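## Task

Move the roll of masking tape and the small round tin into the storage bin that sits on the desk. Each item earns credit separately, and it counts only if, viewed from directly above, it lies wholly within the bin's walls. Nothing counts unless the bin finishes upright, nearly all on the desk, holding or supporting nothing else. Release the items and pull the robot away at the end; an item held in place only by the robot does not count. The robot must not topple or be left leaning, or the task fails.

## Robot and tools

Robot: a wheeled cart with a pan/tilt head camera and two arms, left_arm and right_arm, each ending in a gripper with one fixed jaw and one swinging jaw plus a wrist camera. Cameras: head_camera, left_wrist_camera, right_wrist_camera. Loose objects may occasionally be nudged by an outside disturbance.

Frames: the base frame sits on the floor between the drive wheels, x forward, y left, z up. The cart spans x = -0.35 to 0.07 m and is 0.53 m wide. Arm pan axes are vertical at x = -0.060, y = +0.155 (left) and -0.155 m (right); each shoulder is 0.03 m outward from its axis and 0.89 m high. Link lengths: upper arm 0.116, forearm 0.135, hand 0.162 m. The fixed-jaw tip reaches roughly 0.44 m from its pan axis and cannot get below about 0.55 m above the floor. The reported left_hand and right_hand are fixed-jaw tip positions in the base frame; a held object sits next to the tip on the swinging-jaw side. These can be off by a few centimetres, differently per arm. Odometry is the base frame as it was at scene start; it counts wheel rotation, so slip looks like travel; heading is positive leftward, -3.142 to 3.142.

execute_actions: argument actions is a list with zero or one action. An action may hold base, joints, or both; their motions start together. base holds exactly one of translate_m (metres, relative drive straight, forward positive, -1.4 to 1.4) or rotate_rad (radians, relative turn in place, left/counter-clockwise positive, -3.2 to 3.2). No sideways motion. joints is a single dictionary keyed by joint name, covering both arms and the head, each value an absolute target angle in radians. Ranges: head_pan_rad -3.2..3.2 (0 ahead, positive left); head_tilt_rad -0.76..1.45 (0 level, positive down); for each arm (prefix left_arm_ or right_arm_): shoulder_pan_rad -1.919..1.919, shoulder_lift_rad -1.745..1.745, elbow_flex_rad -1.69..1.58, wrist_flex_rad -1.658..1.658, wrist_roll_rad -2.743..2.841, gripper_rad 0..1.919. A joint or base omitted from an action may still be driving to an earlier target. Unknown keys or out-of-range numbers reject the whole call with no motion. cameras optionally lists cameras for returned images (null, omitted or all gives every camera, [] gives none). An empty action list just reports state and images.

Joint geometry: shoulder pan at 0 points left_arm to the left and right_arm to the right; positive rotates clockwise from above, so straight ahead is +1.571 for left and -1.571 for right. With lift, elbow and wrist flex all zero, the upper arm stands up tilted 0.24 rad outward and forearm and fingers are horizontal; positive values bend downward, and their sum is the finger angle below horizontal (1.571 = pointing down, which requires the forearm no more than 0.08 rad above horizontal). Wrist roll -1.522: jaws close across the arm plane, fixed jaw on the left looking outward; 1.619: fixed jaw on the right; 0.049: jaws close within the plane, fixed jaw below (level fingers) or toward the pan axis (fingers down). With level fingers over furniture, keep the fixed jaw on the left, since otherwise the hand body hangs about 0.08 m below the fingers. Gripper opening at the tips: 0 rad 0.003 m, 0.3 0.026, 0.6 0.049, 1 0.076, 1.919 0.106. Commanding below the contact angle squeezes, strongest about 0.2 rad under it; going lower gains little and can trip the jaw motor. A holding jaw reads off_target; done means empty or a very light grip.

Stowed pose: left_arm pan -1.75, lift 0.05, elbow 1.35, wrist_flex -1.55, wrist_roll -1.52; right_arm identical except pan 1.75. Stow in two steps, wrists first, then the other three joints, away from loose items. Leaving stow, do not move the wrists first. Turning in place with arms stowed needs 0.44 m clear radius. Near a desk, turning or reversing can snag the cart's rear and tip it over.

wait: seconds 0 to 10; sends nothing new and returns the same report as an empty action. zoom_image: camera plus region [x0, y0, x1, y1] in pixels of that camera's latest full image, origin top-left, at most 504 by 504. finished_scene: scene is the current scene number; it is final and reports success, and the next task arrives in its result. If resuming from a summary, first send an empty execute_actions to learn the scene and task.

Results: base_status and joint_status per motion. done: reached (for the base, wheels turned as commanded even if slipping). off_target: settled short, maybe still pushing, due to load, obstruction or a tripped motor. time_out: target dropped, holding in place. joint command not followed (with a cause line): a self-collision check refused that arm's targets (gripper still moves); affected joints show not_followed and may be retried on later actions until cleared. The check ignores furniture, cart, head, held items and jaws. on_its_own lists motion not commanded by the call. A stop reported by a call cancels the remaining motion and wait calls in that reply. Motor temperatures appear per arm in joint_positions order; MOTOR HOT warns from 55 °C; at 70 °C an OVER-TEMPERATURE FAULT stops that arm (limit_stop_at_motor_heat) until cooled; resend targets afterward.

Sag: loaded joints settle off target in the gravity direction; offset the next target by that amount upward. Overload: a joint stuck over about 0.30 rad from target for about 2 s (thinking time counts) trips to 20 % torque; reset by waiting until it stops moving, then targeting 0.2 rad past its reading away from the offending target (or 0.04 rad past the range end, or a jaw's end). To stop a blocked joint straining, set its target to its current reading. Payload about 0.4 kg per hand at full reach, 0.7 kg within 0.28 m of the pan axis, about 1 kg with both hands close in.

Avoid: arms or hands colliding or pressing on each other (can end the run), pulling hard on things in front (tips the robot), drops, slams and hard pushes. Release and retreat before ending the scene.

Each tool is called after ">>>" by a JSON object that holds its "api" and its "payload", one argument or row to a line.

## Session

>>> {"api": "execute_actions", "payload": {
  "actions": []
}}

Scene clock: 0.00 s.
Motor temperatures (°C, as the motors report them): left_arm=[18 18 17 18 19] | right_arm=[17 18 15 18 19]
base_odometry: x=+0.000 y=+0.000 heading=+0.000 (m, m, rad; odometry frame)
base_status: not commanded
joint_positions: head_pan_rad=+0.001 head_tilt_rad=-0.035 left_arm_shoulder_pan_rad=-1.749 left_arm_shoulder_lift_rad=+0.105 left_arm_elbow_flex_rad=+1.353 left_arm_wrist_flex_rad=-1.525 left_arm_wrist_roll_rad=-1.524 left_arm_gripper_rad=+1.920 right_arm_shoulder_pan_rad=+1.783 right_arm_shoulder_lift_rad=+0.039 right_arm_elbow_flex_rad=+1.335 right_arm_wrist_flex_rad=-1.495 right_arm_wrist_roll_rad=-1.548 right_arm_gripper_rad=+1.920
joint_status: not commanded
left_hand: x=-0.3052 y=+0.1031 z=+0.8800 quat_wxyz=(-0.065, -0.681, -0.060, +0.727) (m; base frame)
right_hand: x=-0.3095 y=-0.1092 z=+0.8933 quat_wxyz=(-0.069, +0.659, -0.079, -0.745) (m; base frame)
pictures: head_camera, left_wrist_camera, right_wrist_camera
Images, in order (width x height): head_camera 644x476, left_wrist_camera 644x476, right_wrist_camera 644x476.

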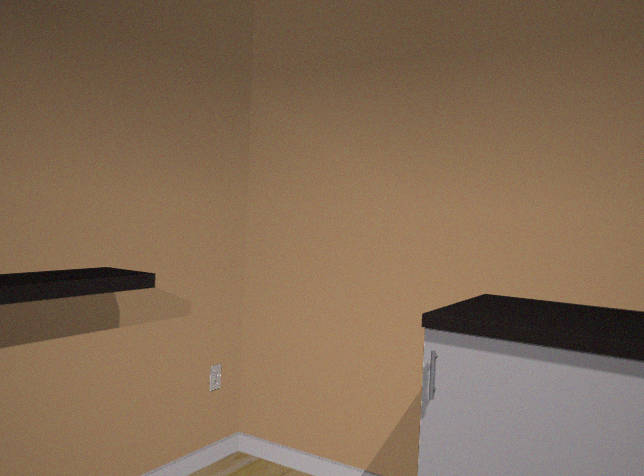

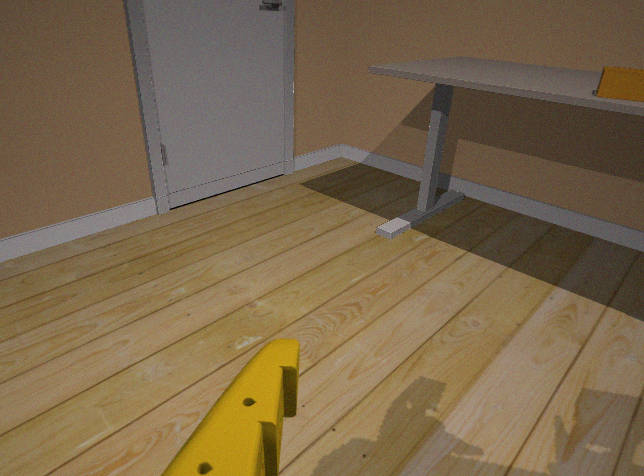

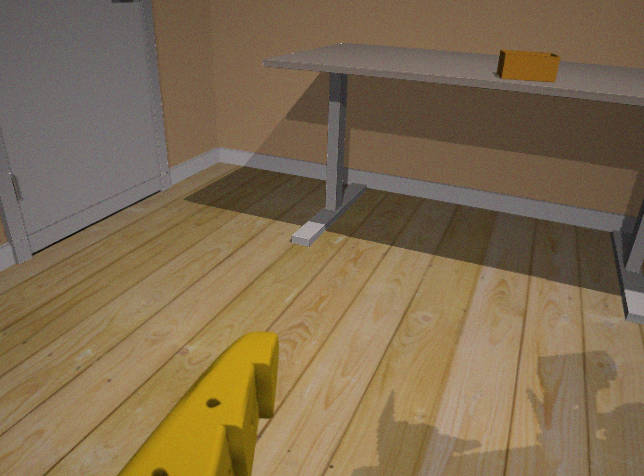

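>>> {"api": "execute_actions", "payload": {
  "actions": [
    {"joints":{"head_pan_rad":0.9,"head_tilt_rad":0.3}}
  ],
  "cameras": ["head_camera"]
}}

>>> {"api": "execute_actions", "payload": {
  "actions": [
    {"joints":{"head_pan_rad":-0.8,"left_arm_shoulder_pan_rad":1.45,"right_arm_shoulder_pan_rad":-1.45,"left_arm_shoulder_lift_rad":-0.9,"right_arm_shoulder_lift_rad":-0.9,"left_arm_elbow_flex_rad":1.3,"right_arm_elbow_flex_rad":1.3}}
  ],
  "cameras": ["head_camera"]
}}

Scene clock: 1.57 s.
Motor temperatures (°C, as the motors report them): left_arm=[18 18 17 18 19] | right_arm=[17 18 15 18 19]
base_odometry: x=+0.000 y=+0.000 heading=+0.000 (m, m, rad; odometry frame)
base_status: not commanded
joint_positions: head_pan_rad=+0.890 head_tilt_rad=+0.293 left_arm_shoulder_pan_rad=-1.749 left_arm_shoulder_lift_rad=+0.105 left_arm_elbow_flex_rad=+1.353 left_arm_wrist_flex_rad=-1.525 left_arm_wrist_roll_rad=-1.524 left_arm_gripper_rad=+1.920 right_arm_shoulder_pan_rad=+1.783 right_arm_shoulder_lift_rad=+0.039 right_arm_elbow_flex_rad=+1.335 right_arm_wrist_flex_rad=-1.495 right_arm_wrist_roll_rad=-1.548 right_arm_gripper_rad=+1.920
joint_status: all done
left_hand: x=-0.3052 y=+0.1031 z=+0.8800 quat_wxyz=(-0.065, -0.681, -0.060, +0.727) (m; base frame)
right_hand: x=-0.3095 y=-0.1092 z=+0.8933 quat_wxyz=(-0.069, +0.659, -0.079, -0.745) (m; base frame)
pictures: head_camera
Images, in order (width x height): head_camera 644x476.

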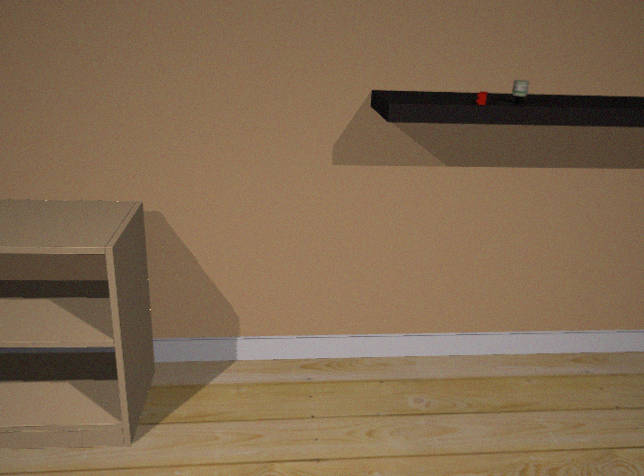

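Scene clock: 4.67 s.
Motor temperatures (°C, as the motors report them): left_arm=[18 18 17 18 19] | right_arm=[17 18 15 18 19]
base_odometry: x=+0.000 y=+0.000 heading=+0.000 (m, m, rad; odometry frame)
base_status: not commanded
joint_positions: head_pan_rad=-0.790 head_tilt_rad=+0.293 left_arm_shoulder_pan_rad=+1.440 left_arm_shoulder_lift_rad=-0.884 left_arm_elbow_flex_rad=+1.327 left_arm_wrist_flex_rad=-1.525 left_arm_wrist_roll_rad=-1.524 left_arm_gripper_rad=+1.920 right_arm_shoulder_pan_rad=-1.443 right_arm_shoulder_lift_rad=-0.886 right_arm_elbow_flex_rad=+1.326 right_arm_wrist_flex_rad=-1.495 right_arm_wrist_roll_rad=-1.548 right_arm_gripper_rad=+1.920
joint_status: all done
left_hand: x=+0.0984 y=+0.1836 z=+1.0755 quat_wxyz=(+0.968, -0.016, +0.241, +0.064) (m; base frame)
right_hand: x=+0.1041 y=-0.1683 z=+1.0737 quat_wxyz=(+0.966, +0.020, +0.255, -0.049) (m; base frame)
pictures: head_camera
Images, in order (width x height): head_camera 644x476.

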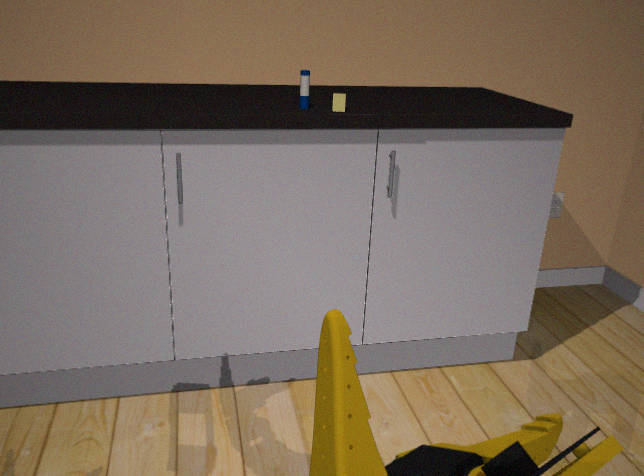

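>>> {"api": "execute_actions", "payload": {
  "actions": [
    {"base":{"rotate_rad":1.6},"joints":{"head_pan_rad":0,"head_tilt_rad":0.35,"left_arm_wrist_flex_rad":0,"right_arm_wrist_flex_rad":0}}
  ],
  "cameras": ["head_camera"]
}}

Scene clock: 7.47 s.
Motor temperatures (°C, as the motors report them): left_arm=[18 18 17 18 19] | right_arm=[17 18 15 18 19]
base_odometry: x=-0.001 y=+0.000 heading=+1.599 (m, m, rad; odometry frame)
base_status: done
joint_positions: head_pan_rad=-0.010 head_tilt_rad=+0.343 left_arm_shoulder_pan_rad=+1.442 left_arm_shoulder_lift_rad=-0.884 left_arm_elbow_flex_rad=+1.327 left_arm_wrist_flex_rad=-0.003 left_arm_wrist_roll_rad=-1.524 left_arm_gripper_rad=+1.920 right_arm_shoulder_pan_rad=-1.445 right_arm_shoulder_lift_rad=-0.887 right_arm_elbow_flex_rad=+1.326 right_arm_wrist_flex_rad=-0.002 right_arm_wrist_roll_rad=-1.548 right_arm_gripper_rad=+1.920
joint_status: all done
left_hand: x=+0.1675 y=+0.1923 z=+0.8654 quat_wxyz=(+0.535, -0.054, +0.843, +0.035) (m; base frame)
right_hand: x=+0.1697 y=-0.1764 z=+0.8663 quat_wxyz=(+0.537, +0.064, +0.841, -0.027) (m; base frame)
pictures: head_camera
Images, in order (width x height): head_camera 644x476.

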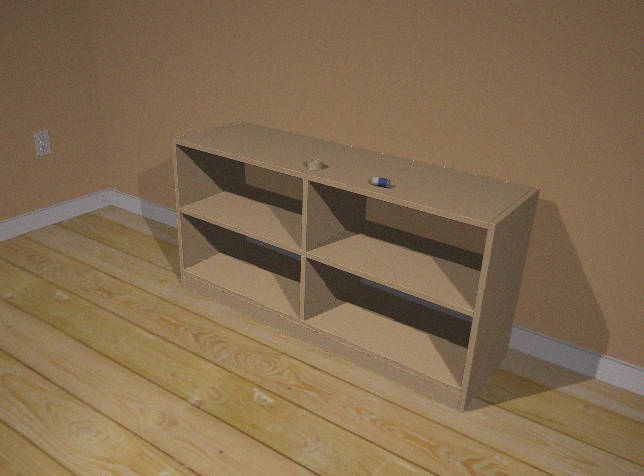

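>>> {"api": "zoom_image", "payload": {
  "camera": "head_camera",
  "region": [280, 135, 420, 205]
}}

Region (280, 135, 420, 205) of head_camera's 644x476 image, scaled by 3.600.

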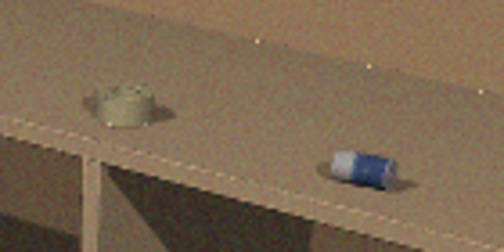

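>>> {"api": "execute_actions", "payload": {
  "actions": [
    {"joints":{"head_pan_rad":-1.0,"head_tilt_rad":0.25}}
  ],
  "cameras": ["head_camera"]
}}

>>> {"api": "zoom_image", "payload": {
  "camera": "head_camera",
  "region": [240, 80, 440, 170]
}}

Scene clock: 9.20 s.
Motor temperatures (°C, as the motors report them): left_arm=[18 18 17 18 19] | right_arm=[17 18 15 18 19]
base_odometry: x=-0.001 y=+0.000 heading=+1.599 (m, m, rad; odometry frame)
base_status: not commanded
joint_positions: head_pan_rad=-0.990 head_tilt_rad=+0.263 left_arm_shoulder_pan_rad=+1.442 left_arm_shoulder_lift_rad=-0.884 left_arm_elbow_flex_rad=+1.327 left_arm_wrist_flex_rad=-0.003 left_arm_wrist_roll_rad=-1.524 left_arm_gripper_rad=+1.920 right_arm_shoulder_pan_rad=-1.445 right_arm_shoulder_lift_rad=-0.887 right_arm_elbow_flex_rad=+1.326 right_arm_wrist_flex_rad=-0.002 right_arm_wrist_roll_rad=-1.548 right_arm_gripper_rad=+1.920
joint_status: all done
left_hand: x=+0.1675 y=+0.1923 z=+0.8654 quat_wxyz=(+0.535, -0.054, +0.843, +0.035) (m; base frame)
right_hand: x=+0.1697 y=-0.1764 z=+0.8663 quat_wxyz=(+0.537, +0.064, +0.841, -0.027) (m; base frame)
pictures: head_camera
Images, in order (width x height): head_camera 644x476.

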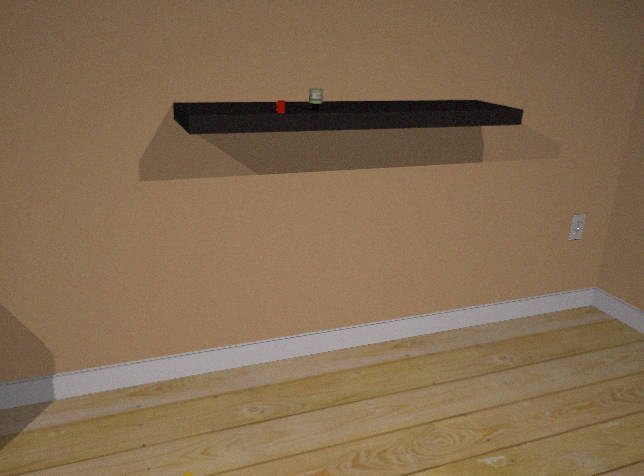

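Region (240, 80, 440, 170) of head_camera's 644x476 image, scaled by 2.520; it fills the top 227 rows of this view, and the rest is white.

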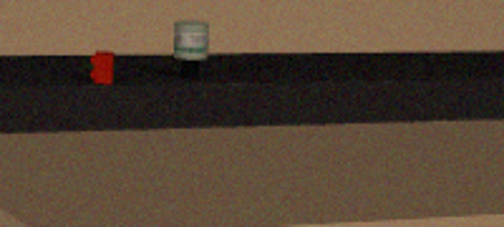

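>>> {"api": "execute_actions", "payload": {
  "actions": [
    {"joints":{"head_pan_rad":0.95,"head_tilt_rad":0.3}}
  ],
  "cameras": ["head_camera"]
}}

>>> {"api": "execute_actions", "payload": {
  "actions": [
    {"joints":{"head_pan_rad":2.8}}
  ],
  "cameras": ["head_camera"]
}}

Scene clock: 11.50 s.
Motor temperatures (°C, as the motors report them): left_arm=[18 18 17 18 19] | right_arm=[17 18 15 18 19]
base_odometry: x=-0.001 y=+0.000 heading=+1.599 (m, m, rad; odometry frame)
base_status: not commanded
joint_positions: head_pan_rad=+0.940 head_tilt_rad=+0.293 left_arm_shoulder_pan_rad=+1.442 left_arm_shoulder_lift_rad=-0.884 left_arm_elbow_flex_rad=+1.327 left_arm_wrist_flex_rad=-0.003 left_arm_wrist_roll_rad=-1.524 left_arm_gripper_rad=+1.920 right_arm_shoulder_pan_rad=-1.445 right_arm_shoulder_lift_rad=-0.887 right_arm_elbow_flex_rad=+1.326 right_arm_wrist_flex_rad=-0.002 right_arm_wrist_roll_rad=-1.548 right_arm_gripper_rad=+1.920
joint_status: all done
left_hand: x=+0.1675 y=+0.1923 z=+0.8654 quat_wxyz=(+0.535, -0.054, +0.843, +0.035) (m; base frame)
right_hand: x=+0.1697 y=-0.1764 z=+0.8663 quat_wxyz=(+0.537, +0.064, +0.841, -0.027) (m; base frame)
pictures: head_camera
Images, in order (width x height): head_camera 644x476.

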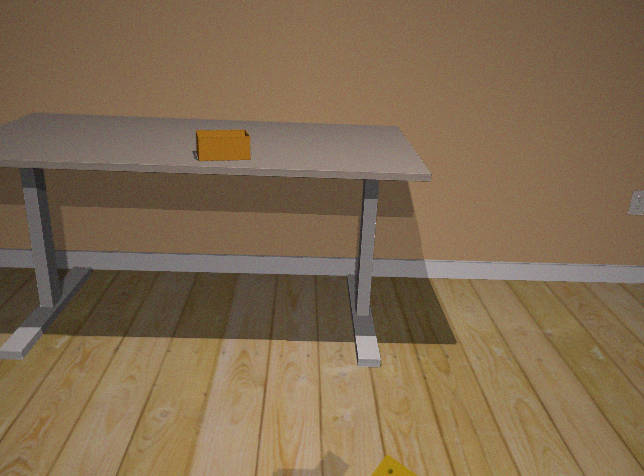

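Scene clock: 13.53 s.
Motor temperatures (°C, as the motors report them): left_arm=[18 18 17 18 19] | right_arm=[17 18 15 18 19]
base_odometry: x=-0.001 y=+0.000 heading=+1.599 (m, m, rad; odometry frame)
base_status: not commanded
joint_positions: head_pan_rad=+2.790 head_tilt_rad=+0.293 left_arm_shoulder_pan_rad=+1.442 left_arm_shoulder_lift_rad=-0.884 left_arm_elbow_flex_rad=+1.327 left_arm_wrist_flex_rad=-0.003 left_arm_wrist_roll_rad=-1.524 left_arm_gripper_rad=+1.920 right_arm_shoulder_pan_rad=-1.445 right_arm_shoulder_lift_rad=-0.887 right_arm_elbow_flex_rad=+1.326 right_arm_wrist_flex_rad=-0.002 right_arm_wrist_roll_rad=-1.548 right_arm_gripper_rad=+1.920
joint_status: all done
left_hand: x=+0.1675 y=+0.1923 z=+0.8654 quat_wxyz=(+0.535, -0.054, +0.843, +0.035) (m; base frame)
right_hand: x=+0.1697 y=-0.1764 z=+0.8663 quat_wxyz=(+0.537, +0.064, +0.841, -0.027) (m; base frame)
pictures: head_camera
Images, in order (width x height): head_camera 644x476.

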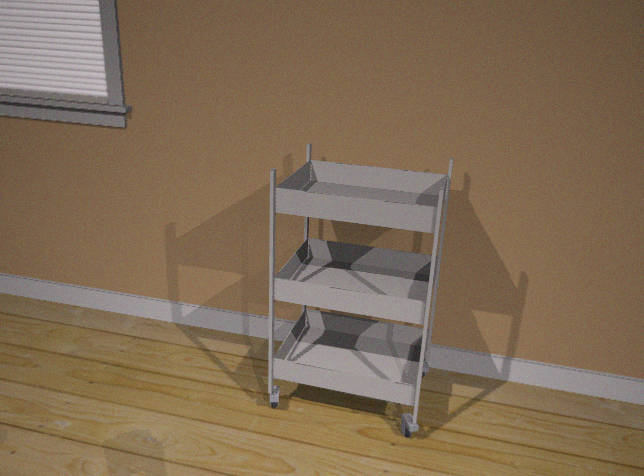

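>>> {"api": "execute_actions", "payload": {
  "actions": [
    {"base":{"rotate_rad":2.9},"joints":{"head_pan_rad":0,"head_tilt_rad":0.65}}
  ],
  "cameras": []
}}

>>> {"api": "execute_actions", "payload": {
  "actions": [
    {"base":{"translate_m":1.03},"joints":{"left_arm_elbow_flex_rad":0.7,"right_arm_elbow_flex_rad":0.7,"left_arm_wrist_flex_rad":0.7,"right_arm_wrist_flex_rad":0.7,"left_arm_gripper_rad":1.0,"right_arm_gripper_rad":1.0}}
  ],
  "cameras": []
}}

>>> {"api": "execute_actions", "payload": {
  "actions": [
    {"base":{"rotate_rad":-0.39}}
  ],
  "cameras": ["head_camera"]
}}

Scene clock: 18.13 s.
Motor temperatures (°C, as the motors report them): left_arm=[18 18 17 18 19] | right_arm=[17 18 15 18 19]
base_odometry: x=-0.001 y=-0.001 heading=-1.785 (m, m, rad; odometry frame)
base_status: done
joint_positions: head_pan_rad=+0.010 head_tilt_rad=+0.644 left_arm_shoulder_pan_rad=+1.442 left_arm_shoulder_lift_rad=-0.884 left_arm_elbow_flex_rad=+1.327 left_arm_wrist_flex_rad=-0.003 left_arm_wrist_roll_rad=-1.524 left_arm_gripper_rad=+1.920 right_arm_shoulder_pan_rad=-1.445 right_arm_shoulder_lift_rad=-0.887 right_arm_elbow_flex_rad=+1.326 right_arm_wrist_flex_rad=-0.002 right_arm_wrist_roll_rad=-1.548 right_arm_gripper_rad=+1.920
joint_status: all done
left_hand: x=+0.1675 y=+0.1923 z=+0.8654 quat_wxyz=(+0.535, -0.054, +0.843, +0.035) (m; base frame)
right_hand: x=+0.1697 y=-0.1764 z=+0.8663 quat_wxyz=(+0.537, +0.064, +0.841, -0.027) (m; base frame)
pictures: none
No camera images: the call's "cameras" was empty. Leave "cameras" out to get every camera's image.

Scene clock: 24.20 s.
Motor temperatures (°C, as the motors report them): left_arm=[18 18 17 18 19] | right_arm=[17 18 15 18 19]
base_odometry: x=-0.219 y=-1.007 heading=-1.786 (m, m, rad; odometry frame)
base_status: done
joint_positions: head_pan_rad=+0.010 head_tilt_rad=+0.644 left_arm_shoulder_pan_rad=+1.442 left_arm_shoulder_lift_rad=-0.884 left_arm_elbow_flex_rad=+0.743 left_arm_wrist_flex_rad=+0.698 left_arm_wrist_roll_rad=-1.524 left_arm_gripper_rad=+1.008 right_arm_shoulder_pan_rad=-1.445 right_arm_shoulder_lift_rad=-0.887 right_arm_elbow_flex_rad=+0.742 right_arm_wrist_flex_rad=+0.697 right_arm_wrist_roll_rad=-1.548 right_arm_gripper_rad=+1.009
joint_status: all done
left_hand: x=+0.1672 y=+0.1922 z=+0.9263 quat_wxyz=(+0.485, -0.056, +0.872, +0.032) (m; base frame)
right_hand: x=+0.1694 y=-0.1763 z=+0.9274 quat_wxyz=(+0.487, +0.067, +0.870, -0.024) (m; base frame)
pictures: none
No camera images: the call's "cameras" was empty. Leave "cameras" out to get every camera's image.

Scene clock: 25.40 s.
Motor temperatures (°C, as the motors report them): left_arm=[18 18 17 18 19] | right_arm=[17 18 15 18 19]
base_odometry: x=-0.219 y=-1.007 heading=-2.175 (m, m, rad; odometry frame)
base_status: done
joint_positions: head_pan_rad=+0.010 head_tilt_rad=+0.644 left_arm_shoulder_pan_rad=+1.442 left_arm_shoulder_lift_rad=-0.884 left_arm_elbow_flex_rad=+0.743 left_arm_wrist_flex_rad=+0.698 left_arm_wrist_roll_rad=-1.524 left_arm_gripper_rad=+1.008 right_arm_shoulder_pan_rad=-1.445 right_arm_shoulder_lift_rad=-0.887 right_arm_elbow_flex_rad=+0.742 right_arm_wrist_flex_rad=+0.697 right_arm_wrist_roll_rad=-1.548 right_arm_gripper_rad=+1.009
joint_status: not commanded
left_hand: x=+0.1672 y=+0.1922 z=+0.9263 quat_wxyz=(+0.485, -0.056, +0.872, +0.032) (m; base frame)
right_hand: x=+0.1694 y=-0.1763 z=+0.9274 quat_wxyz=(+0.487, +0.067, +0.870, -0.024) (m; base frame)
pictures: head_camera
Images, in order (width x height): head_camera 644x476.

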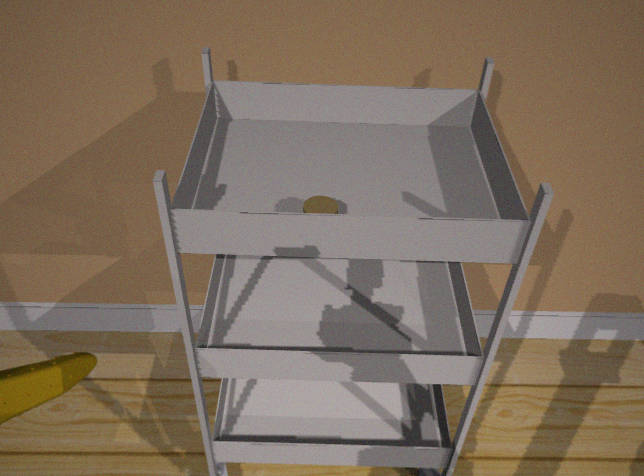

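>>> {"api": "execute_actions", "payload": {
  "actions": [
    {"base":{"rotate_rad":-0.1},"joints":{"left_arm_shoulder_pan_rad":1.78}}
  ],
  "cameras": []
}}

>>> {"api": "execute_actions", "payload": {
  "actions": [
    {"base":{"translate_m":0.38},"joints":{"left_arm_shoulder_lift_rad":0.72,"left_arm_elbow_flex_rad":-0.58,"left_arm_wrist_flex_rad":1.04,"left_arm_gripper_rad":1.1,"head_tilt_rad":1.05}}
  ],
  "cameras": ["head_camera","left_wrist_camera"]
}}

Scene clock: 26.80 s.
Motor temperatures (°C, as the motors report them): left_arm=[18 18 17 18 19] | right_arm=[17 18 15 18 19]
base_odometry: x=-0.218 y=-1.007 heading=-2.277 (m, m, rad; odometry frame)
base_status: done
joint_positions: head_pan_rad=+0.010 head_tilt_rad=+0.644 left_arm_shoulder_pan_rad=+1.770 left_arm_shoulder_lift_rad=-0.884 left_arm_elbow_flex_rad=+0.743 left_arm_wrist_flex_rad=+0.698 left_arm_wrist_roll_rad=-1.524 left_arm_gripper_rad=+1.008 right_arm_shoulder_pan_rad=-1.445 right_arm_shoulder_lift_rad=-0.887 right_arm_elbow_flex_rad=+0.742 right_arm_wrist_flex_rad=+0.697 right_arm_wrist_roll_rad=-1.548 right_arm_gripper_rad=+1.009
joint_status: all done
left_hand: x=+0.1671 y=+0.1170 z=+0.9263 quat_wxyz=(+0.483, +0.088, +0.870, -0.048) (m; base frame)
right_hand: x=+0.1694 y=-0.1763 z=+0.9274 quat_wxyz=(+0.487, +0.067, +0.870, -0.024) (m; base frame)
pictures: none
No camera images: the call's "cameras" was empty. Leave "cameras" out to get every camera's image.

Scene clock: 29.53 s.
Motor temperatures (°C, as the motors report them): left_arm=[18 18 17 18 19] | right_arm=[17 18 15 18 19]
base_odometry: x=-0.466 y=-1.295 heading=-2.278 (m, m, rad; odometry frame)
base_status: done
joint_positions: head_pan_rad=+0.010 head_tilt_rad=+1.045 left_arm_shoulder_pan_rad=+1.770 left_arm_shoulder_lift_rad=+0.742 left_arm_elbow_flex_rad=-0.541 left_arm_wrist_flex_rad=+1.034 left_arm_wrist_roll_rad=-1.524 left_arm_gripper_rad=+1.092 right_arm_shoulder_pan_rad=-1.445 right_arm_shoulder_lift_rad=-0.887 right_arm_elbow_flex_rad=+0.742 right_arm_wrist_flex_rad=+0.697 right_arm_wrist_roll_rad=-1.548 right_arm_gripper_rad=+1.009
joint_status: all done
left_hand: x=+0.2484 y=+0.1005 z=+0.7847 quat_wxyz=(+0.167, +0.099, +0.981, -0.017) (m; base frame)
right_hand: x=+0.1694 y=-0.1763 z=+0.9274 quat_wxyz=(+0.487, +0.067, +0.870, -0.024) (m; base frame)
pictures: head_camera, left_wrist_camera
Images, in order (width x height): head_camera 644x476, left_wrist_camera 644x476.

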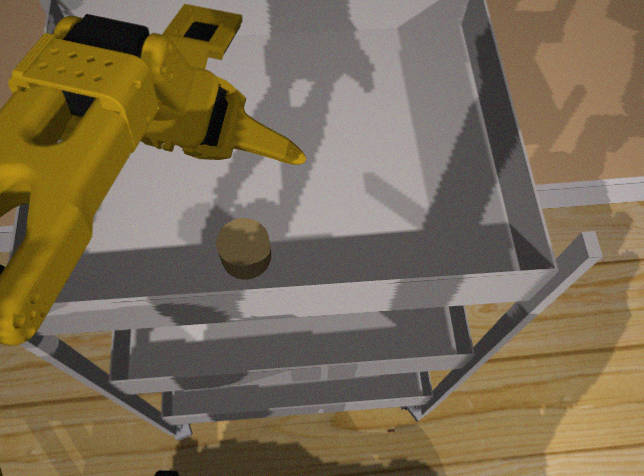

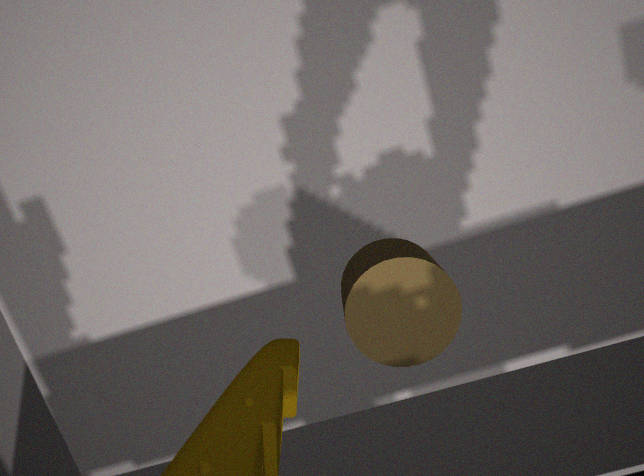

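>>> {"api": "execute_actions", "payload": {
  "actions": [
    {"joints":{"left_arm_shoulder_lift_rad":0.985,"left_arm_elbow_flex_rad":-0.425,"left_arm_wrist_flex_rad":0.8,"left_arm_gripper_rad":1.0}}
  ],
  "cameras": ["head_camera","left_wrist_camera"]
}}

Scene clock: 30.70 s.
Motor temperatures (°C, as the motors report them): left_arm=[18 18 17 18 19] | right_arm=[17 18 15 18 19]
base_odometry: x=-0.466 y=-1.295 heading=-2.278 (m, m, rad; odometry frame)
base_status: not commanded
joint_positions: head_pan_rad=+0.010 head_tilt_rad=+1.045 left_arm_shoulder_pan_rad=+1.770 left_arm_shoulder_lift_rad=+1.005 left_arm_elbow_flex_rad=-0.422 left_arm_wrist_flex_rad=+0.811 left_arm_wrist_roll_rad=-1.524 left_arm_gripper_rad=+1.008 right_arm_shoulder_pan_rad=-1.445 right_arm_shoulder_lift_rad=-0.887 right_arm_elbow_flex_rad=+0.742 right_arm_wrist_flex_rad=+0.697 right_arm_wrist_roll_rad=-1.548 right_arm_gripper_rad=+1.009
joint_status: all done
left_hand: x=+0.2196 y=+0.1064 z=+0.7025 quat_wxyz=(+0.087, +0.100, +0.991, -0.009) (m; base frame)
right_hand: x=+0.1694 y=-0.1763 z=+0.9274 quat_wxyz=(+0.487, +0.067, +0.870, -0.024) (m; base frame)
pictures: head_camera, left_wrist_camera
Images, in order (width x height): head_camera 644x476, left_wrist_camera 644x476.

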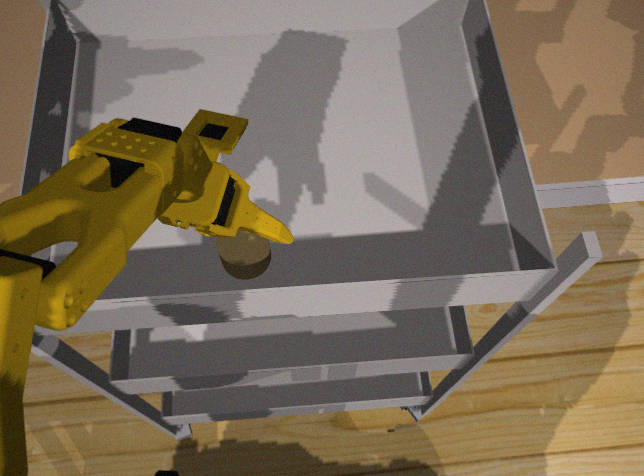

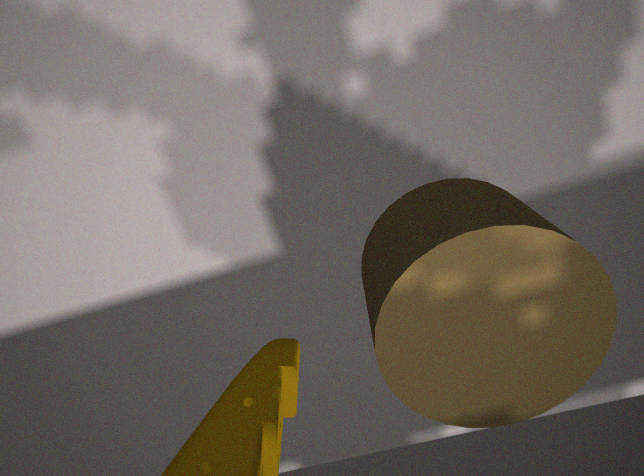

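>>> {"api": "execute_actions", "payload": {
  "actions": [
    {"joints":{"left_arm_shoulder_pan_rad":1.815,"left_arm_shoulder_lift_rad":1.19,"left_arm_elbow_flex_rad":-0.59,"left_arm_wrist_flex_rad":0.735}}
  ],
  "cameras": ["left_wrist_camera"]
}}

Scene clock: 31.77 s.
Motor temperatures (°C, as the motors report them): left_arm=[18 18 17 18 19] | right_arm=[17 18 15 18 19]
base_odometry: x=-0.466 y=-1.295 heading=-2.278 (m, m, rad; odometry frame)
base_status: not commanded
joint_positions: head_pan_rad=+0.010 head_tilt_rad=+1.045 left_arm_shoulder_pan_rad=+1.807 left_arm_shoulder_lift_rad=+1.213 left_arm_elbow_flex_rad=-0.555 left_arm_wrist_flex_rad=+0.745 left_arm_wrist_roll_rad=-1.524 left_arm_gripper_rad=+1.008 right_arm_shoulder_pan_rad=-1.445 right_arm_shoulder_lift_rad=-0.887 right_arm_elbow_flex_rad=+0.742 right_arm_wrist_flex_rad=+0.697 right_arm_wrist_roll_rad=-1.548 right_arm_gripper_rad=+1.009
joint_status: all done
left_hand: x=+0.2162 y=+0.0965 z=+0.6706 quat_wxyz=(+0.083, +0.118, +0.989, -0.010) (m; base frame)
right_hand: x=+0.1694 y=-0.1763 z=+0.9274 quat_wxyz=(+0.487, +0.067, +0.870, -0.024) (m; base frame)
pictures: left_wrist_camera
Images, in order (width x height): left_wrist_camera 644x476.

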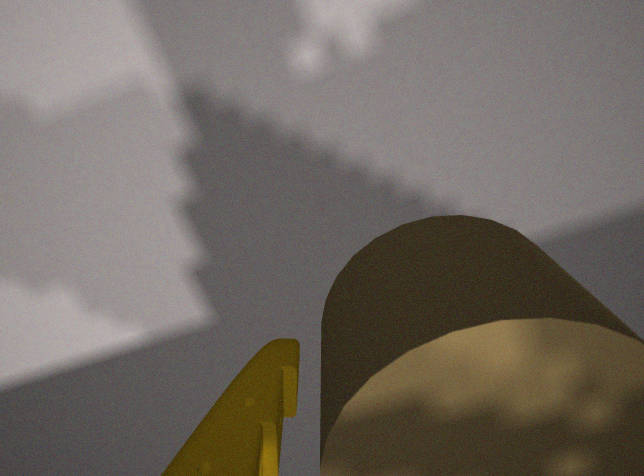

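>>> {"api": "execute_actions", "payload": {
  "actions": [
    {"joints":{"left_arm_gripper_rad":0.42}}
  ],
  "cameras": ["left_wrist_camera"]
}}

Scene clock: 32.67 s.
Motor temperatures (°C, as the motors report them): left_arm=[18 18 17 18 19] | right_arm=[17 18 15 18 19]
base_odometry: x=-0.466 y=-1.295 heading=-2.278 (m, m, rad; odometry frame)
base_status: not commanded
joint_positions: head_pan_rad=+0.010 head_tilt_rad=+1.045 left_arm_shoulder_pan_rad=+1.807 left_arm_shoulder_lift_rad=+1.213 left_arm_elbow_flex_rad=-0.557 left_arm_wrist_flex_rad=+0.745 left_arm_wrist_roll_rad=-1.524 left_arm_gripper_rad=+0.582 right_arm_shoulder_pan_rad=-1.445 right_arm_shoulder_lift_rad=-0.887 right_arm_elbow_flex_rad=+0.742 right_arm_wrist_flex_rad=+0.697 right_arm_wrist_roll_rad=-1.548 right_arm_gripper_rad=+1.009
joint_status: left_arm_gripper_rad off_target (ended at +0.582, target +0.420)
left_hand: x=+0.2165 y=+0.0964 z=+0.6708 quat_wxyz=(+0.084, +0.118, +0.989, -0.010) (m; base frame)
right_hand: x=+0.1694 y=-0.1763 z=+0.9274 quat_wxyz=(+0.487, +0.067, +0.870, -0.024) (m; base frame)
pictures: left_wrist_camera
Images, in order (width x height): left_wrist_camera 644x476.

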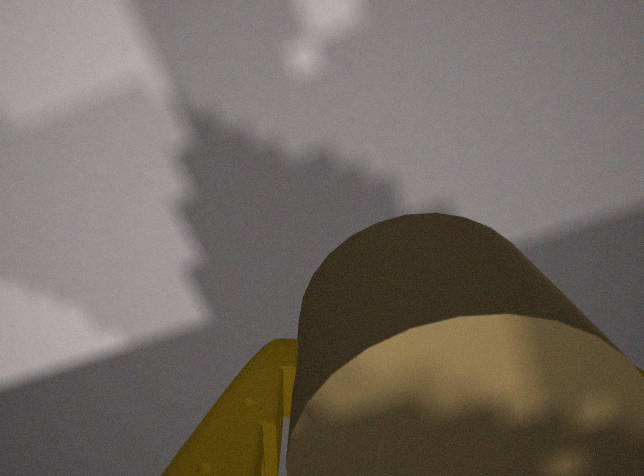

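>>> {"api": "execute_actions", "payload": {
  "actions": [
    {"joints":{"left_arm_gripper_rad":0.4,"left_arm_shoulder_lift_rad":0.55,"left_arm_elbow_flex_rad":-0.5,"left_arm_wrist_flex_rad":1.2}}
  ],
  "cameras": ["left_wrist_camera"]
}}

>>> {"api": "execute_actions", "payload": {
  "actions": [
    {"base":{"translate_m":-0.4},"joints":{"left_arm_shoulder_lift_rad":-0.7,"left_arm_elbow_flex_rad":0.35,"left_arm_shoulder_pan_rad":1.45,"head_tilt_rad":0.4}}
  ],
  "cameras": []
}}

>>> {"api": "execute_actions", "payload": {
  "actions": [
    {"base":{"rotate_rad":-2.305}}
  ],
  "cameras": []
}}

>>> {"api": "execute_actions", "payload": {
  "actions": [
    {"base":{"translate_m":1.4},"joints":{"head_pan_rad":-0.1}}
  ],
  "cameras": ["head_camera","left_wrist_camera"]
}}

Scene clock: 34.57 s.
Motor temperatures (°C, as the motors report them): left_arm=[18 18 17 18 19] | right_arm=[17 18 15 18 19]
base_odometry: x=-0.466 y=-1.295 heading=-2.278 (m, m, rad; odometry frame)
base_status: not commanded
joint_positions: head_pan_rad=+0.010 head_tilt_rad=+1.045 left_arm_shoulder_pan_rad=+1.809 left_arm_shoulder_lift_rad=+0.608 left_arm_elbow_flex_rad=-0.497 left_arm_wrist_flex_rad=+1.193 left_arm_wrist_roll_rad=-1.524 left_arm_gripper_rad=+0.580 right_arm_shoulder_pan_rad=-1.445 right_arm_shoulder_lift_rad=-0.887 right_arm_elbow_flex_rad=+0.742 right_arm_wrist_flex_rad=+0.697 right_arm_wrist_roll_rad=-1.548 right_arm_gripper_rad=+1.009
joint_status: left_arm_gripper_rad off_target (ended at +0.580, target +0.400); the others done
left_hand: x=+0.2279 y=+0.0932 z=+0.8056 quat_wxyz=(+0.132, +0.118, +0.984, -0.016) (m; base frame)
right_hand: x=+0.1694 y=-0.1763 z=+0.9274 quat_wxyz=(+0.487, +0.067, +0.870, -0.024) (m; base frame)
pictures: left_wrist_camera
Images, in order (width x height): left_wrist_camera 644x476.

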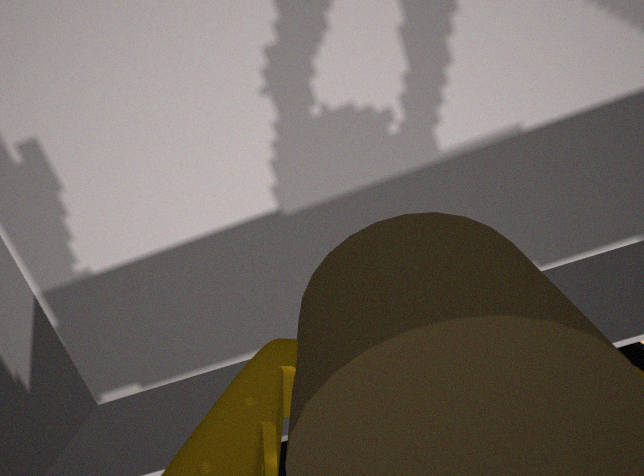

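Scene clock: 37.50 s.
Motor temperatures (°C, as the motors report them): left_arm=[18 18 17 18 19] | right_arm=[17 18 15 18 19]
base_odometry: x=-0.205 y=-0.991 heading=-2.278 (m, m, rad; odometry frame)
base_status: done
joint_positions: head_pan_rad=+0.010 head_tilt_rad=+0.413 left_arm_shoulder_pan_rad=+1.459 left_arm_shoulder_lift_rad=-0.679 left_arm_elbow_flex_rad=+0.355 left_arm_wrist_flex_rad=+1.196 left_arm_wrist_roll_rad=-1.524 left_arm_gripper_rad=+0.580 right_arm_shoulder_pan_rad=-1.445 right_arm_shoulder_lift_rad=-0.887 right_arm_elbow_flex_rad=+0.742 right_arm_wrist_flex_rad=+0.697 right_arm_wrist_roll_rad=-1.548 right_arm_gripper_rad=+1.009
joint_status: all done
left_hand: x=+0.1486 y=+0.1862 z=+0.9240 quat_wxyz=(+0.342, -0.052, +0.938, +0.019) (m; base frame)
right_hand: x=+0.1694 y=-0.1763 z=+0.9274 quat_wxyz=(+0.487, +0.067, +0.870, -0.024) (m; base frame)
pictures: none
No camera images: the call's "cameras" was empty. Leave "cameras" out to get every camera's image.

Scene clock: 41.07 s.
Motor temperatures (°C, as the motors report them): left_arm=[18 18 17 18 19] | right_arm=[17 18 15 18 19]
base_odometry: x=-0.205 y=-0.991 heading=+1.702 (m, m, rad; odometry frame)
base_status: done
joint_positions: head_pan_rad=+0.010 head_tilt_rad=+0.413 left_arm_shoulder_pan_rad=+1.457 left_arm_shoulder_lift_rad=-0.679 left_arm_elbow_flex_rad=+0.355 left_arm_wrist_flex_rad=+1.196 left_arm_wrist_roll_rad=-1.524 left_arm_gripper_rad=+0.580 right_arm_shoulder_pan_rad=-1.445 right_arm_shoulder_lift_rad=-0.887 right_arm_elbow_flex_rad=+0.742 right_arm_wrist_flex_rad=+0.697 right_arm_wrist_roll_rad=-1.548 right_arm_gripper_rad=+1.009
joint_status: not commanded
left_hand: x=+0.1486 y=+0.1865 z=+0.9240 quat_wxyz=(+0.342, -0.053, +0.938, +0.020) (m; base frame)
right_hand: x=+0.1694 y=-0.1763 z=+0.9274 quat_wxyz=(+0.487, +0.067, +0.870, -0.024) (m; base frame)
pictures: none
No camera images: the call's "cameras" was empty. Leave "cameras" out to get every camera's image.

Scene clock: 48.90 s.
Motor temperatures (°C, as the motors report them): left_arm=[18 18 17 18 19] | right_arm=[17 18 15 18 19]
base_odometry: x=-0.388 y=+0.397 heading=+1.704 (m, m, rad; odometry frame)
base_status: done
joint_positions: head_pan_rad=-0.090 head_tilt_rad=+0.413 left_arm_shoulder_pan_rad=+1.457 left_arm_shoulder_lift_rad=-0.679 left_arm_elbow_flex_rad=+0.355 left_arm_wrist_flex_rad=+1.196 left_arm_wrist_roll_rad=-1.524 left_arm_gripper_rad=+0.580 right_arm_shoulder_pan_rad=-1.445 right_arm_shoulder_lift_rad=-0.887 right_arm_elbow_flex_rad=+0.742 right_arm_wrist_flex_rad=+0.697 right_arm_wrist_roll_rad=-1.548 right_arm_gripper_rad=+1.009
joint_status: all done
left_hand: x=+0.1486 y=+0.1865 z=+0.9240 quat_wxyz=(+0.342, -0.053, +0.938, +0.020) (m; base frame)
right_hand: x=+0.1694 y=-0.1763 z=+0.9274 quat_wxyz=(+0.487, +0.067, +0.870, -0.024) (m; base frame)
pictures: head_camera, left_wrist_camera
Images, in order (width x height): head_camera 644x476, left_wrist_camera 644x476.

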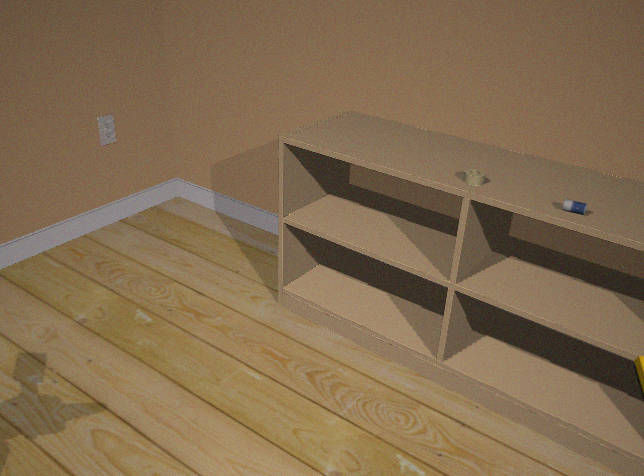

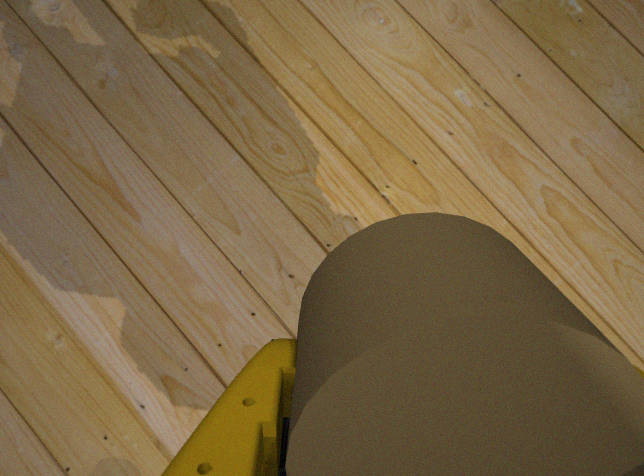

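>>> {"api": "execute_actions", "payload": {
  "actions": [
    {"base":{"translate_m":1.0},"joints":{"head_pan_rad":-0.15,"head_tilt_rad":0.75}}
  ],
  "cameras": []
}}

>>> {"api": "execute_actions", "payload": {
  "actions": [
    {"base":{"rotate_rad":-0.73},"joints":{"right_arm_shoulder_pan_rad":-1.571,"right_arm_shoulder_lift_rad":0.78,"right_arm_elbow_flex_rad":-0.03,"right_arm_wrist_flex_rad":0.34}}
  ],
  "cameras": ["head_camera"]
}}

Scene clock: 54.90 s.
Motor temperatures (°C, as the motors report them): left_arm=[18 18 17 18 19] | right_arm=[17 18 15 18 19]
base_odometry: x=-0.523 y=+1.388 heading=+1.706 (m, m, rad; odometry frame)
base_status: done
joint_positions: head_pan_rad=-0.140 head_tilt_rad=+0.745 left_arm_shoulder_pan_rad=+1.457 left_arm_shoulder_lift_rad=-0.679 left_arm_elbow_flex_rad=+0.355 left_arm_wrist_flex_rad=+1.196 left_arm_wrist_roll_rad=-1.524 left_arm_gripper_rad=+0.580 right_arm_shoulder_pan_rad=-1.445 right_arm_shoulder_lift_rad=-0.887 right_arm_elbow_flex_rad=+0.742 right_arm_wrist_flex_rad=+0.697 right_arm_wrist_roll_rad=-1.548 right_arm_gripper_rad=+1.009
joint_status: all done
left_hand: x=+0.1486 y=+0.1865 z=+0.9240 quat_wxyz=(+0.342, -0.053, +0.938, +0.020) (m; base frame)
right_hand: x=+0.1694 y=-0.1763 z=+0.9274 quat_wxyz=(+0.487, +0.067, +0.870, -0.024) (m; base frame)
pictures: none
No camera images: the call's "cameras" was empty. Leave "cameras" out to get every camera's image.

Scene clock: 56.67 s.
Motor temperatures (°C, as the motors report them): left_arm=[18 18 17 18 19] | right_arm=[17 18 15 18 19]
base_odometry: x=-0.523 y=+1.388 heading=+0.977 (m, m, rad; odometry frame)
base_status: done
joint_positions: head_pan_rad=-0.140 head_tilt_rad=+0.745 left_arm_shoulder_pan_rad=+1.457 left_arm_shoulder_lift_rad=-0.679 left_arm_elbow_flex_rad=+0.355 left_arm_wrist_flex_rad=+1.196 left_arm_wrist_roll_rad=-1.524 left_arm_gripper_rad=+0.580 right_arm_shoulder_pan_rad=-1.566 right_arm_shoulder_lift_rad=+0.800 right_arm_elbow_flex_rad=+0.001 right_arm_wrist_flex_rad=+0.352 right_arm_wrist_roll_rad=-1.548 right_arm_gripper_rad=+1.009
joint_status: all done
left_hand: x=+0.1486 y=+0.1865 z=+0.9240 quat_wxyz=(+0.342, -0.053, +0.938, +0.020) (m; base frame)
right_hand: x=+0.2335 y=-0.1488 z=+0.7123 quat_wxyz=(+0.207, +0.015, +0.978, +0.002) (m; base frame)
pictures: head_camera
Images, in order (width x height): head_camera 644x476.

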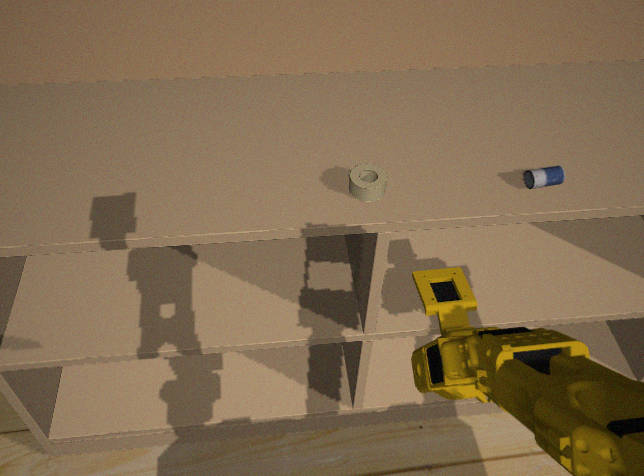

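>>> {"api": "execute_actions", "payload": {
  "actions": [
    {"base":{"translate_m":0.37},"joints":{"right_arm_shoulder_pan_rad":-1.62,"right_arm_shoulder_lift_rad":1.07,"right_arm_elbow_flex_rad":-0.24,"right_arm_wrist_flex_rad":0.29,"head_pan_rad":-0.3,"head_tilt_rad":1.0}}
  ],
  "cameras": ["head_camera","right_wrist_camera"]
}}

Scene clock: 59.60 s.
Motor temperatures (°C, as the motors report them): left_arm=[18 18 17 18 19] | right_arm=[17 18 15 18 19]
base_odometry: x=-0.315 y=+1.694 heading=+0.976 (m, m, rad; odometry frame)
base_status: done
joint_positions: head_pan_rad=-0.290 head_tilt_rad=+0.995 left_arm_shoulder_pan_rad=+1.457 left_arm_shoulder_lift_rad=-0.679 left_arm_elbow_flex_rad=+0.355 left_arm_wrist_flex_rad=+1.196 left_arm_wrist_roll_rad=-1.524 left_arm_gripper_rad=+0.580 right_arm_shoulder_pan_rad=-1.613 right_arm_shoulder_lift_rad=+1.090 right_arm_elbow_flex_rad=-0.211 right_arm_wrist_flex_rad=+0.301 right_arm_wrist_roll_rad=-1.548 right_arm_gripper_rad=+1.009
joint_status: all done
left_hand: x=+0.1486 y=+0.1865 z=+0.9240 quat_wxyz=(+0.342, -0.053, +0.938, +0.020) (m; base frame)
right_hand: x=+0.2337 y=-0.1348 z=+0.6722 quat_wxyz=(+0.194, -0.008, +0.981, +0.007) (m; base frame)
pictures: head_camera, right_wrist_camera
Images, in order (width x height): head_camera 644x476, right_wrist_camera 644x476.

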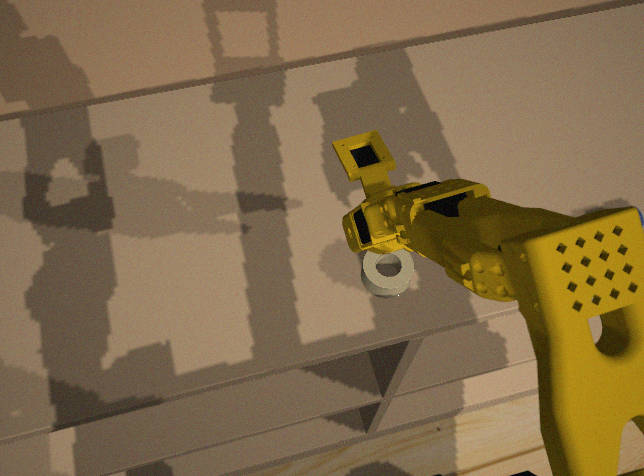

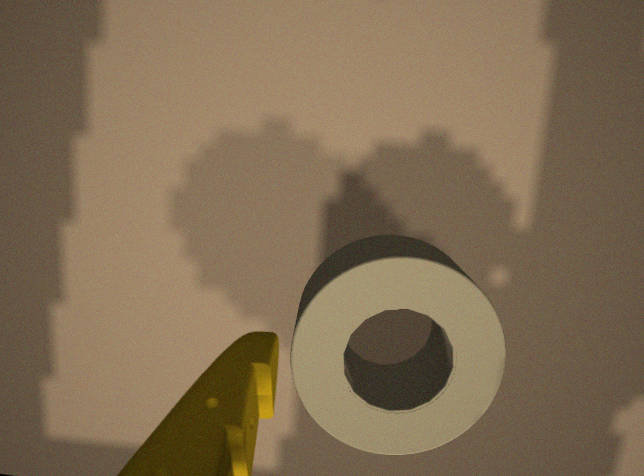

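>>> {"api": "execute_actions", "payload": {
  "actions": [
    {"base":{"translate_m":-0.006},"joints":{"right_arm_shoulder_pan_rad":-1.65,"right_arm_shoulder_lift_rad":1.39,"right_arm_elbow_flex_rad":-0.51,"right_arm_wrist_flex_rad":0.235}}
  ],
  "cameras": ["right_wrist_camera"]
}}

Scene clock: 60.80 s.
Motor temperatures (°C, as the motors report them): left_arm=[18 18 17 18 19] | right_arm=[17 18 15 18 19]
base_odometry: x=-0.319 y=+1.689 heading=+0.975 (m, m, rad; odometry frame)
base_status: done
joint_positions: head_pan_rad=-0.290 head_tilt_rad=+0.995 left_arm_shoulder_pan_rad=+1.457 left_arm_shoulder_lift_rad=-0.679 left_arm_elbow_flex_rad=+0.355 left_arm_wrist_flex_rad=+1.196 left_arm_wrist_roll_rad=-1.524 left_arm_gripper_rad=+0.580 right_arm_shoulder_pan_rad=-1.644 right_arm_shoulder_lift_rad=+1.411 right_arm_elbow_flex_rad=-0.480 right_arm_wrist_flex_rad=+0.248 right_arm_wrist_roll_rad=-1.548 right_arm_gripper_rad=+1.009
joint_status: all done
left_hand: x=+0.1486 y=+0.1865 z=+0.9240 quat_wxyz=(+0.342, -0.053, +0.938, +0.020) (m; base frame)
right_hand: x=+0.2306 y=-0.1260 z=+0.6308 quat_wxyz=(+0.194, -0.023, +0.981, +0.010) (m; base frame)
pictures: right_wrist_camera
Images, in order (width x height): right_wrist_camera 644x476.

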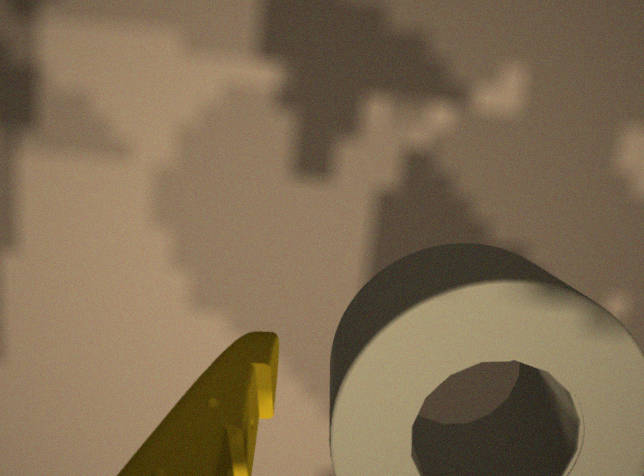

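>>> {"api": "execute_actions", "payload": {
  "actions": [
    {"joints":{"right_arm_gripper_rad":0.37,"right_arm_shoulder_pan_rad":-1.62}}
  ],
  "cameras": ["right_wrist_camera"]
}}

>>> {"api": "execute_actions", "payload": {
  "actions": [
    {"joints":{"right_arm_shoulder_lift_rad":1.0,"right_arm_elbow_flex_rad":-0.24,"right_arm_wrist_flex_rad":0.35}}
  ],
  "cameras": ["right_wrist_camera"]
}}

Scene clock: 61.80 s.
Motor temperatures (°C, as the motors report them): left_arm=[18 18 17 18 19] | right_arm=[17 18 15 18 19]
base_odometry: x=-0.319 y=+1.689 heading=+0.975 (m, m, rad; odometry frame)
base_status: not commanded
joint_positions: head_pan_rad=-0.290 head_tilt_rad=+0.995 left_arm_shoulder_pan_rad=+1.457 left_arm_shoulder_lift_rad=-0.679 left_arm_elbow_flex_rad=+0.355 left_arm_wrist_flex_rad=+1.196 left_arm_wrist_roll_rad=-1.524 left_arm_gripper_rad=+0.580 right_arm_shoulder_pan_rad=-1.622 right_arm_shoulder_lift_rad=+1.411 right_arm_elbow_flex_rad=-0.490 right_arm_wrist_flex_rad=+0.243 right_arm_wrist_roll_rad=-1.548 right_arm_gripper_rad=+0.382
joint_status: all done
left_hand: x=+0.1486 y=+0.1865 z=+0.9240 quat_wxyz=(+0.342, -0.053, +0.938, +0.020) (m; base frame)
right_hand: x=+0.2345 y=-0.1320 z=+0.6326 quat_wxyz=(+0.202, -0.012, +0.979, +0.008) (m; base frame)
pictures: right_wrist_camera
Images, in order (width x height): right_wrist_camera 644x476.

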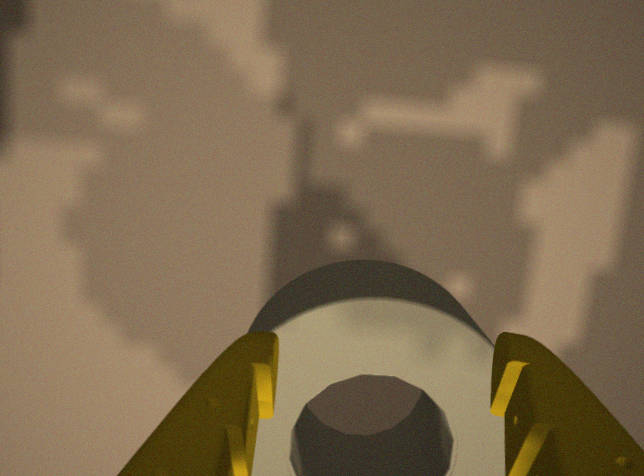

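Scene clock: 62.80 s.
Motor temperatures (°C, as the motors report them): left_arm=[18 18 17 18 19] | right_arm=[17 18 15 18 19]
base_odometry: x=-0.319 y=+1.689 heading=+0.975 (m, m, rad; odometry frame)
base_status: not commanded
joint_positions: head_pan_rad=-0.290 head_tilt_rad=+0.995 left_arm_shoulder_pan_rad=+1.457 left_arm_shoulder_lift_rad=-0.679 left_arm_elbow_flex_rad=+0.355 left_arm_wrist_flex_rad=+1.196 left_arm_wrist_roll_rad=-1.524 left_arm_gripper_rad=+0.580 right_arm_shoulder_pan_rad=-1.622 right_arm_shoulder_lift_rad=+1.058 right_arm_elbow_flex_rad=-0.240 right_arm_wrist_flex_rad=+0.344 right_arm_wrist_roll_rad=-1.548 right_arm_gripper_rad=+0.379
joint_status: all done
left_hand: x=+0.1486 y=+0.1865 z=+0.9240 quat_wxyz=(+0.342, -0.053, +0.938, +0.020) (m; base frame)
right_hand: x=+0.2412 y=-0.1317 z=+0.6826 quat_wxyz=(+0.203, -0.012, +0.979, +0.008) (m; base frame)
pictures: right_wrist_camera
Images, in order (width x height): right_wrist_camera 644x476.

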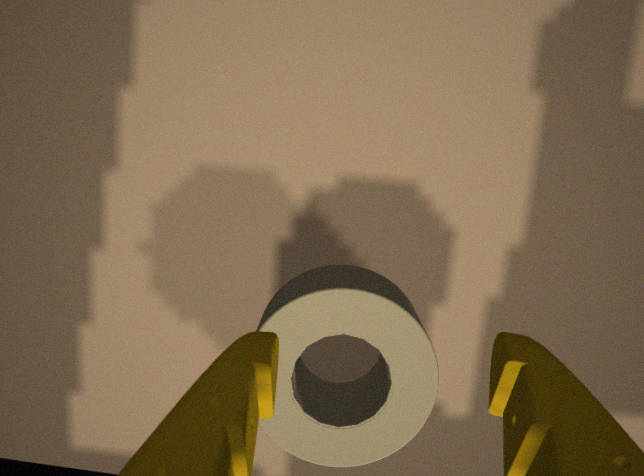

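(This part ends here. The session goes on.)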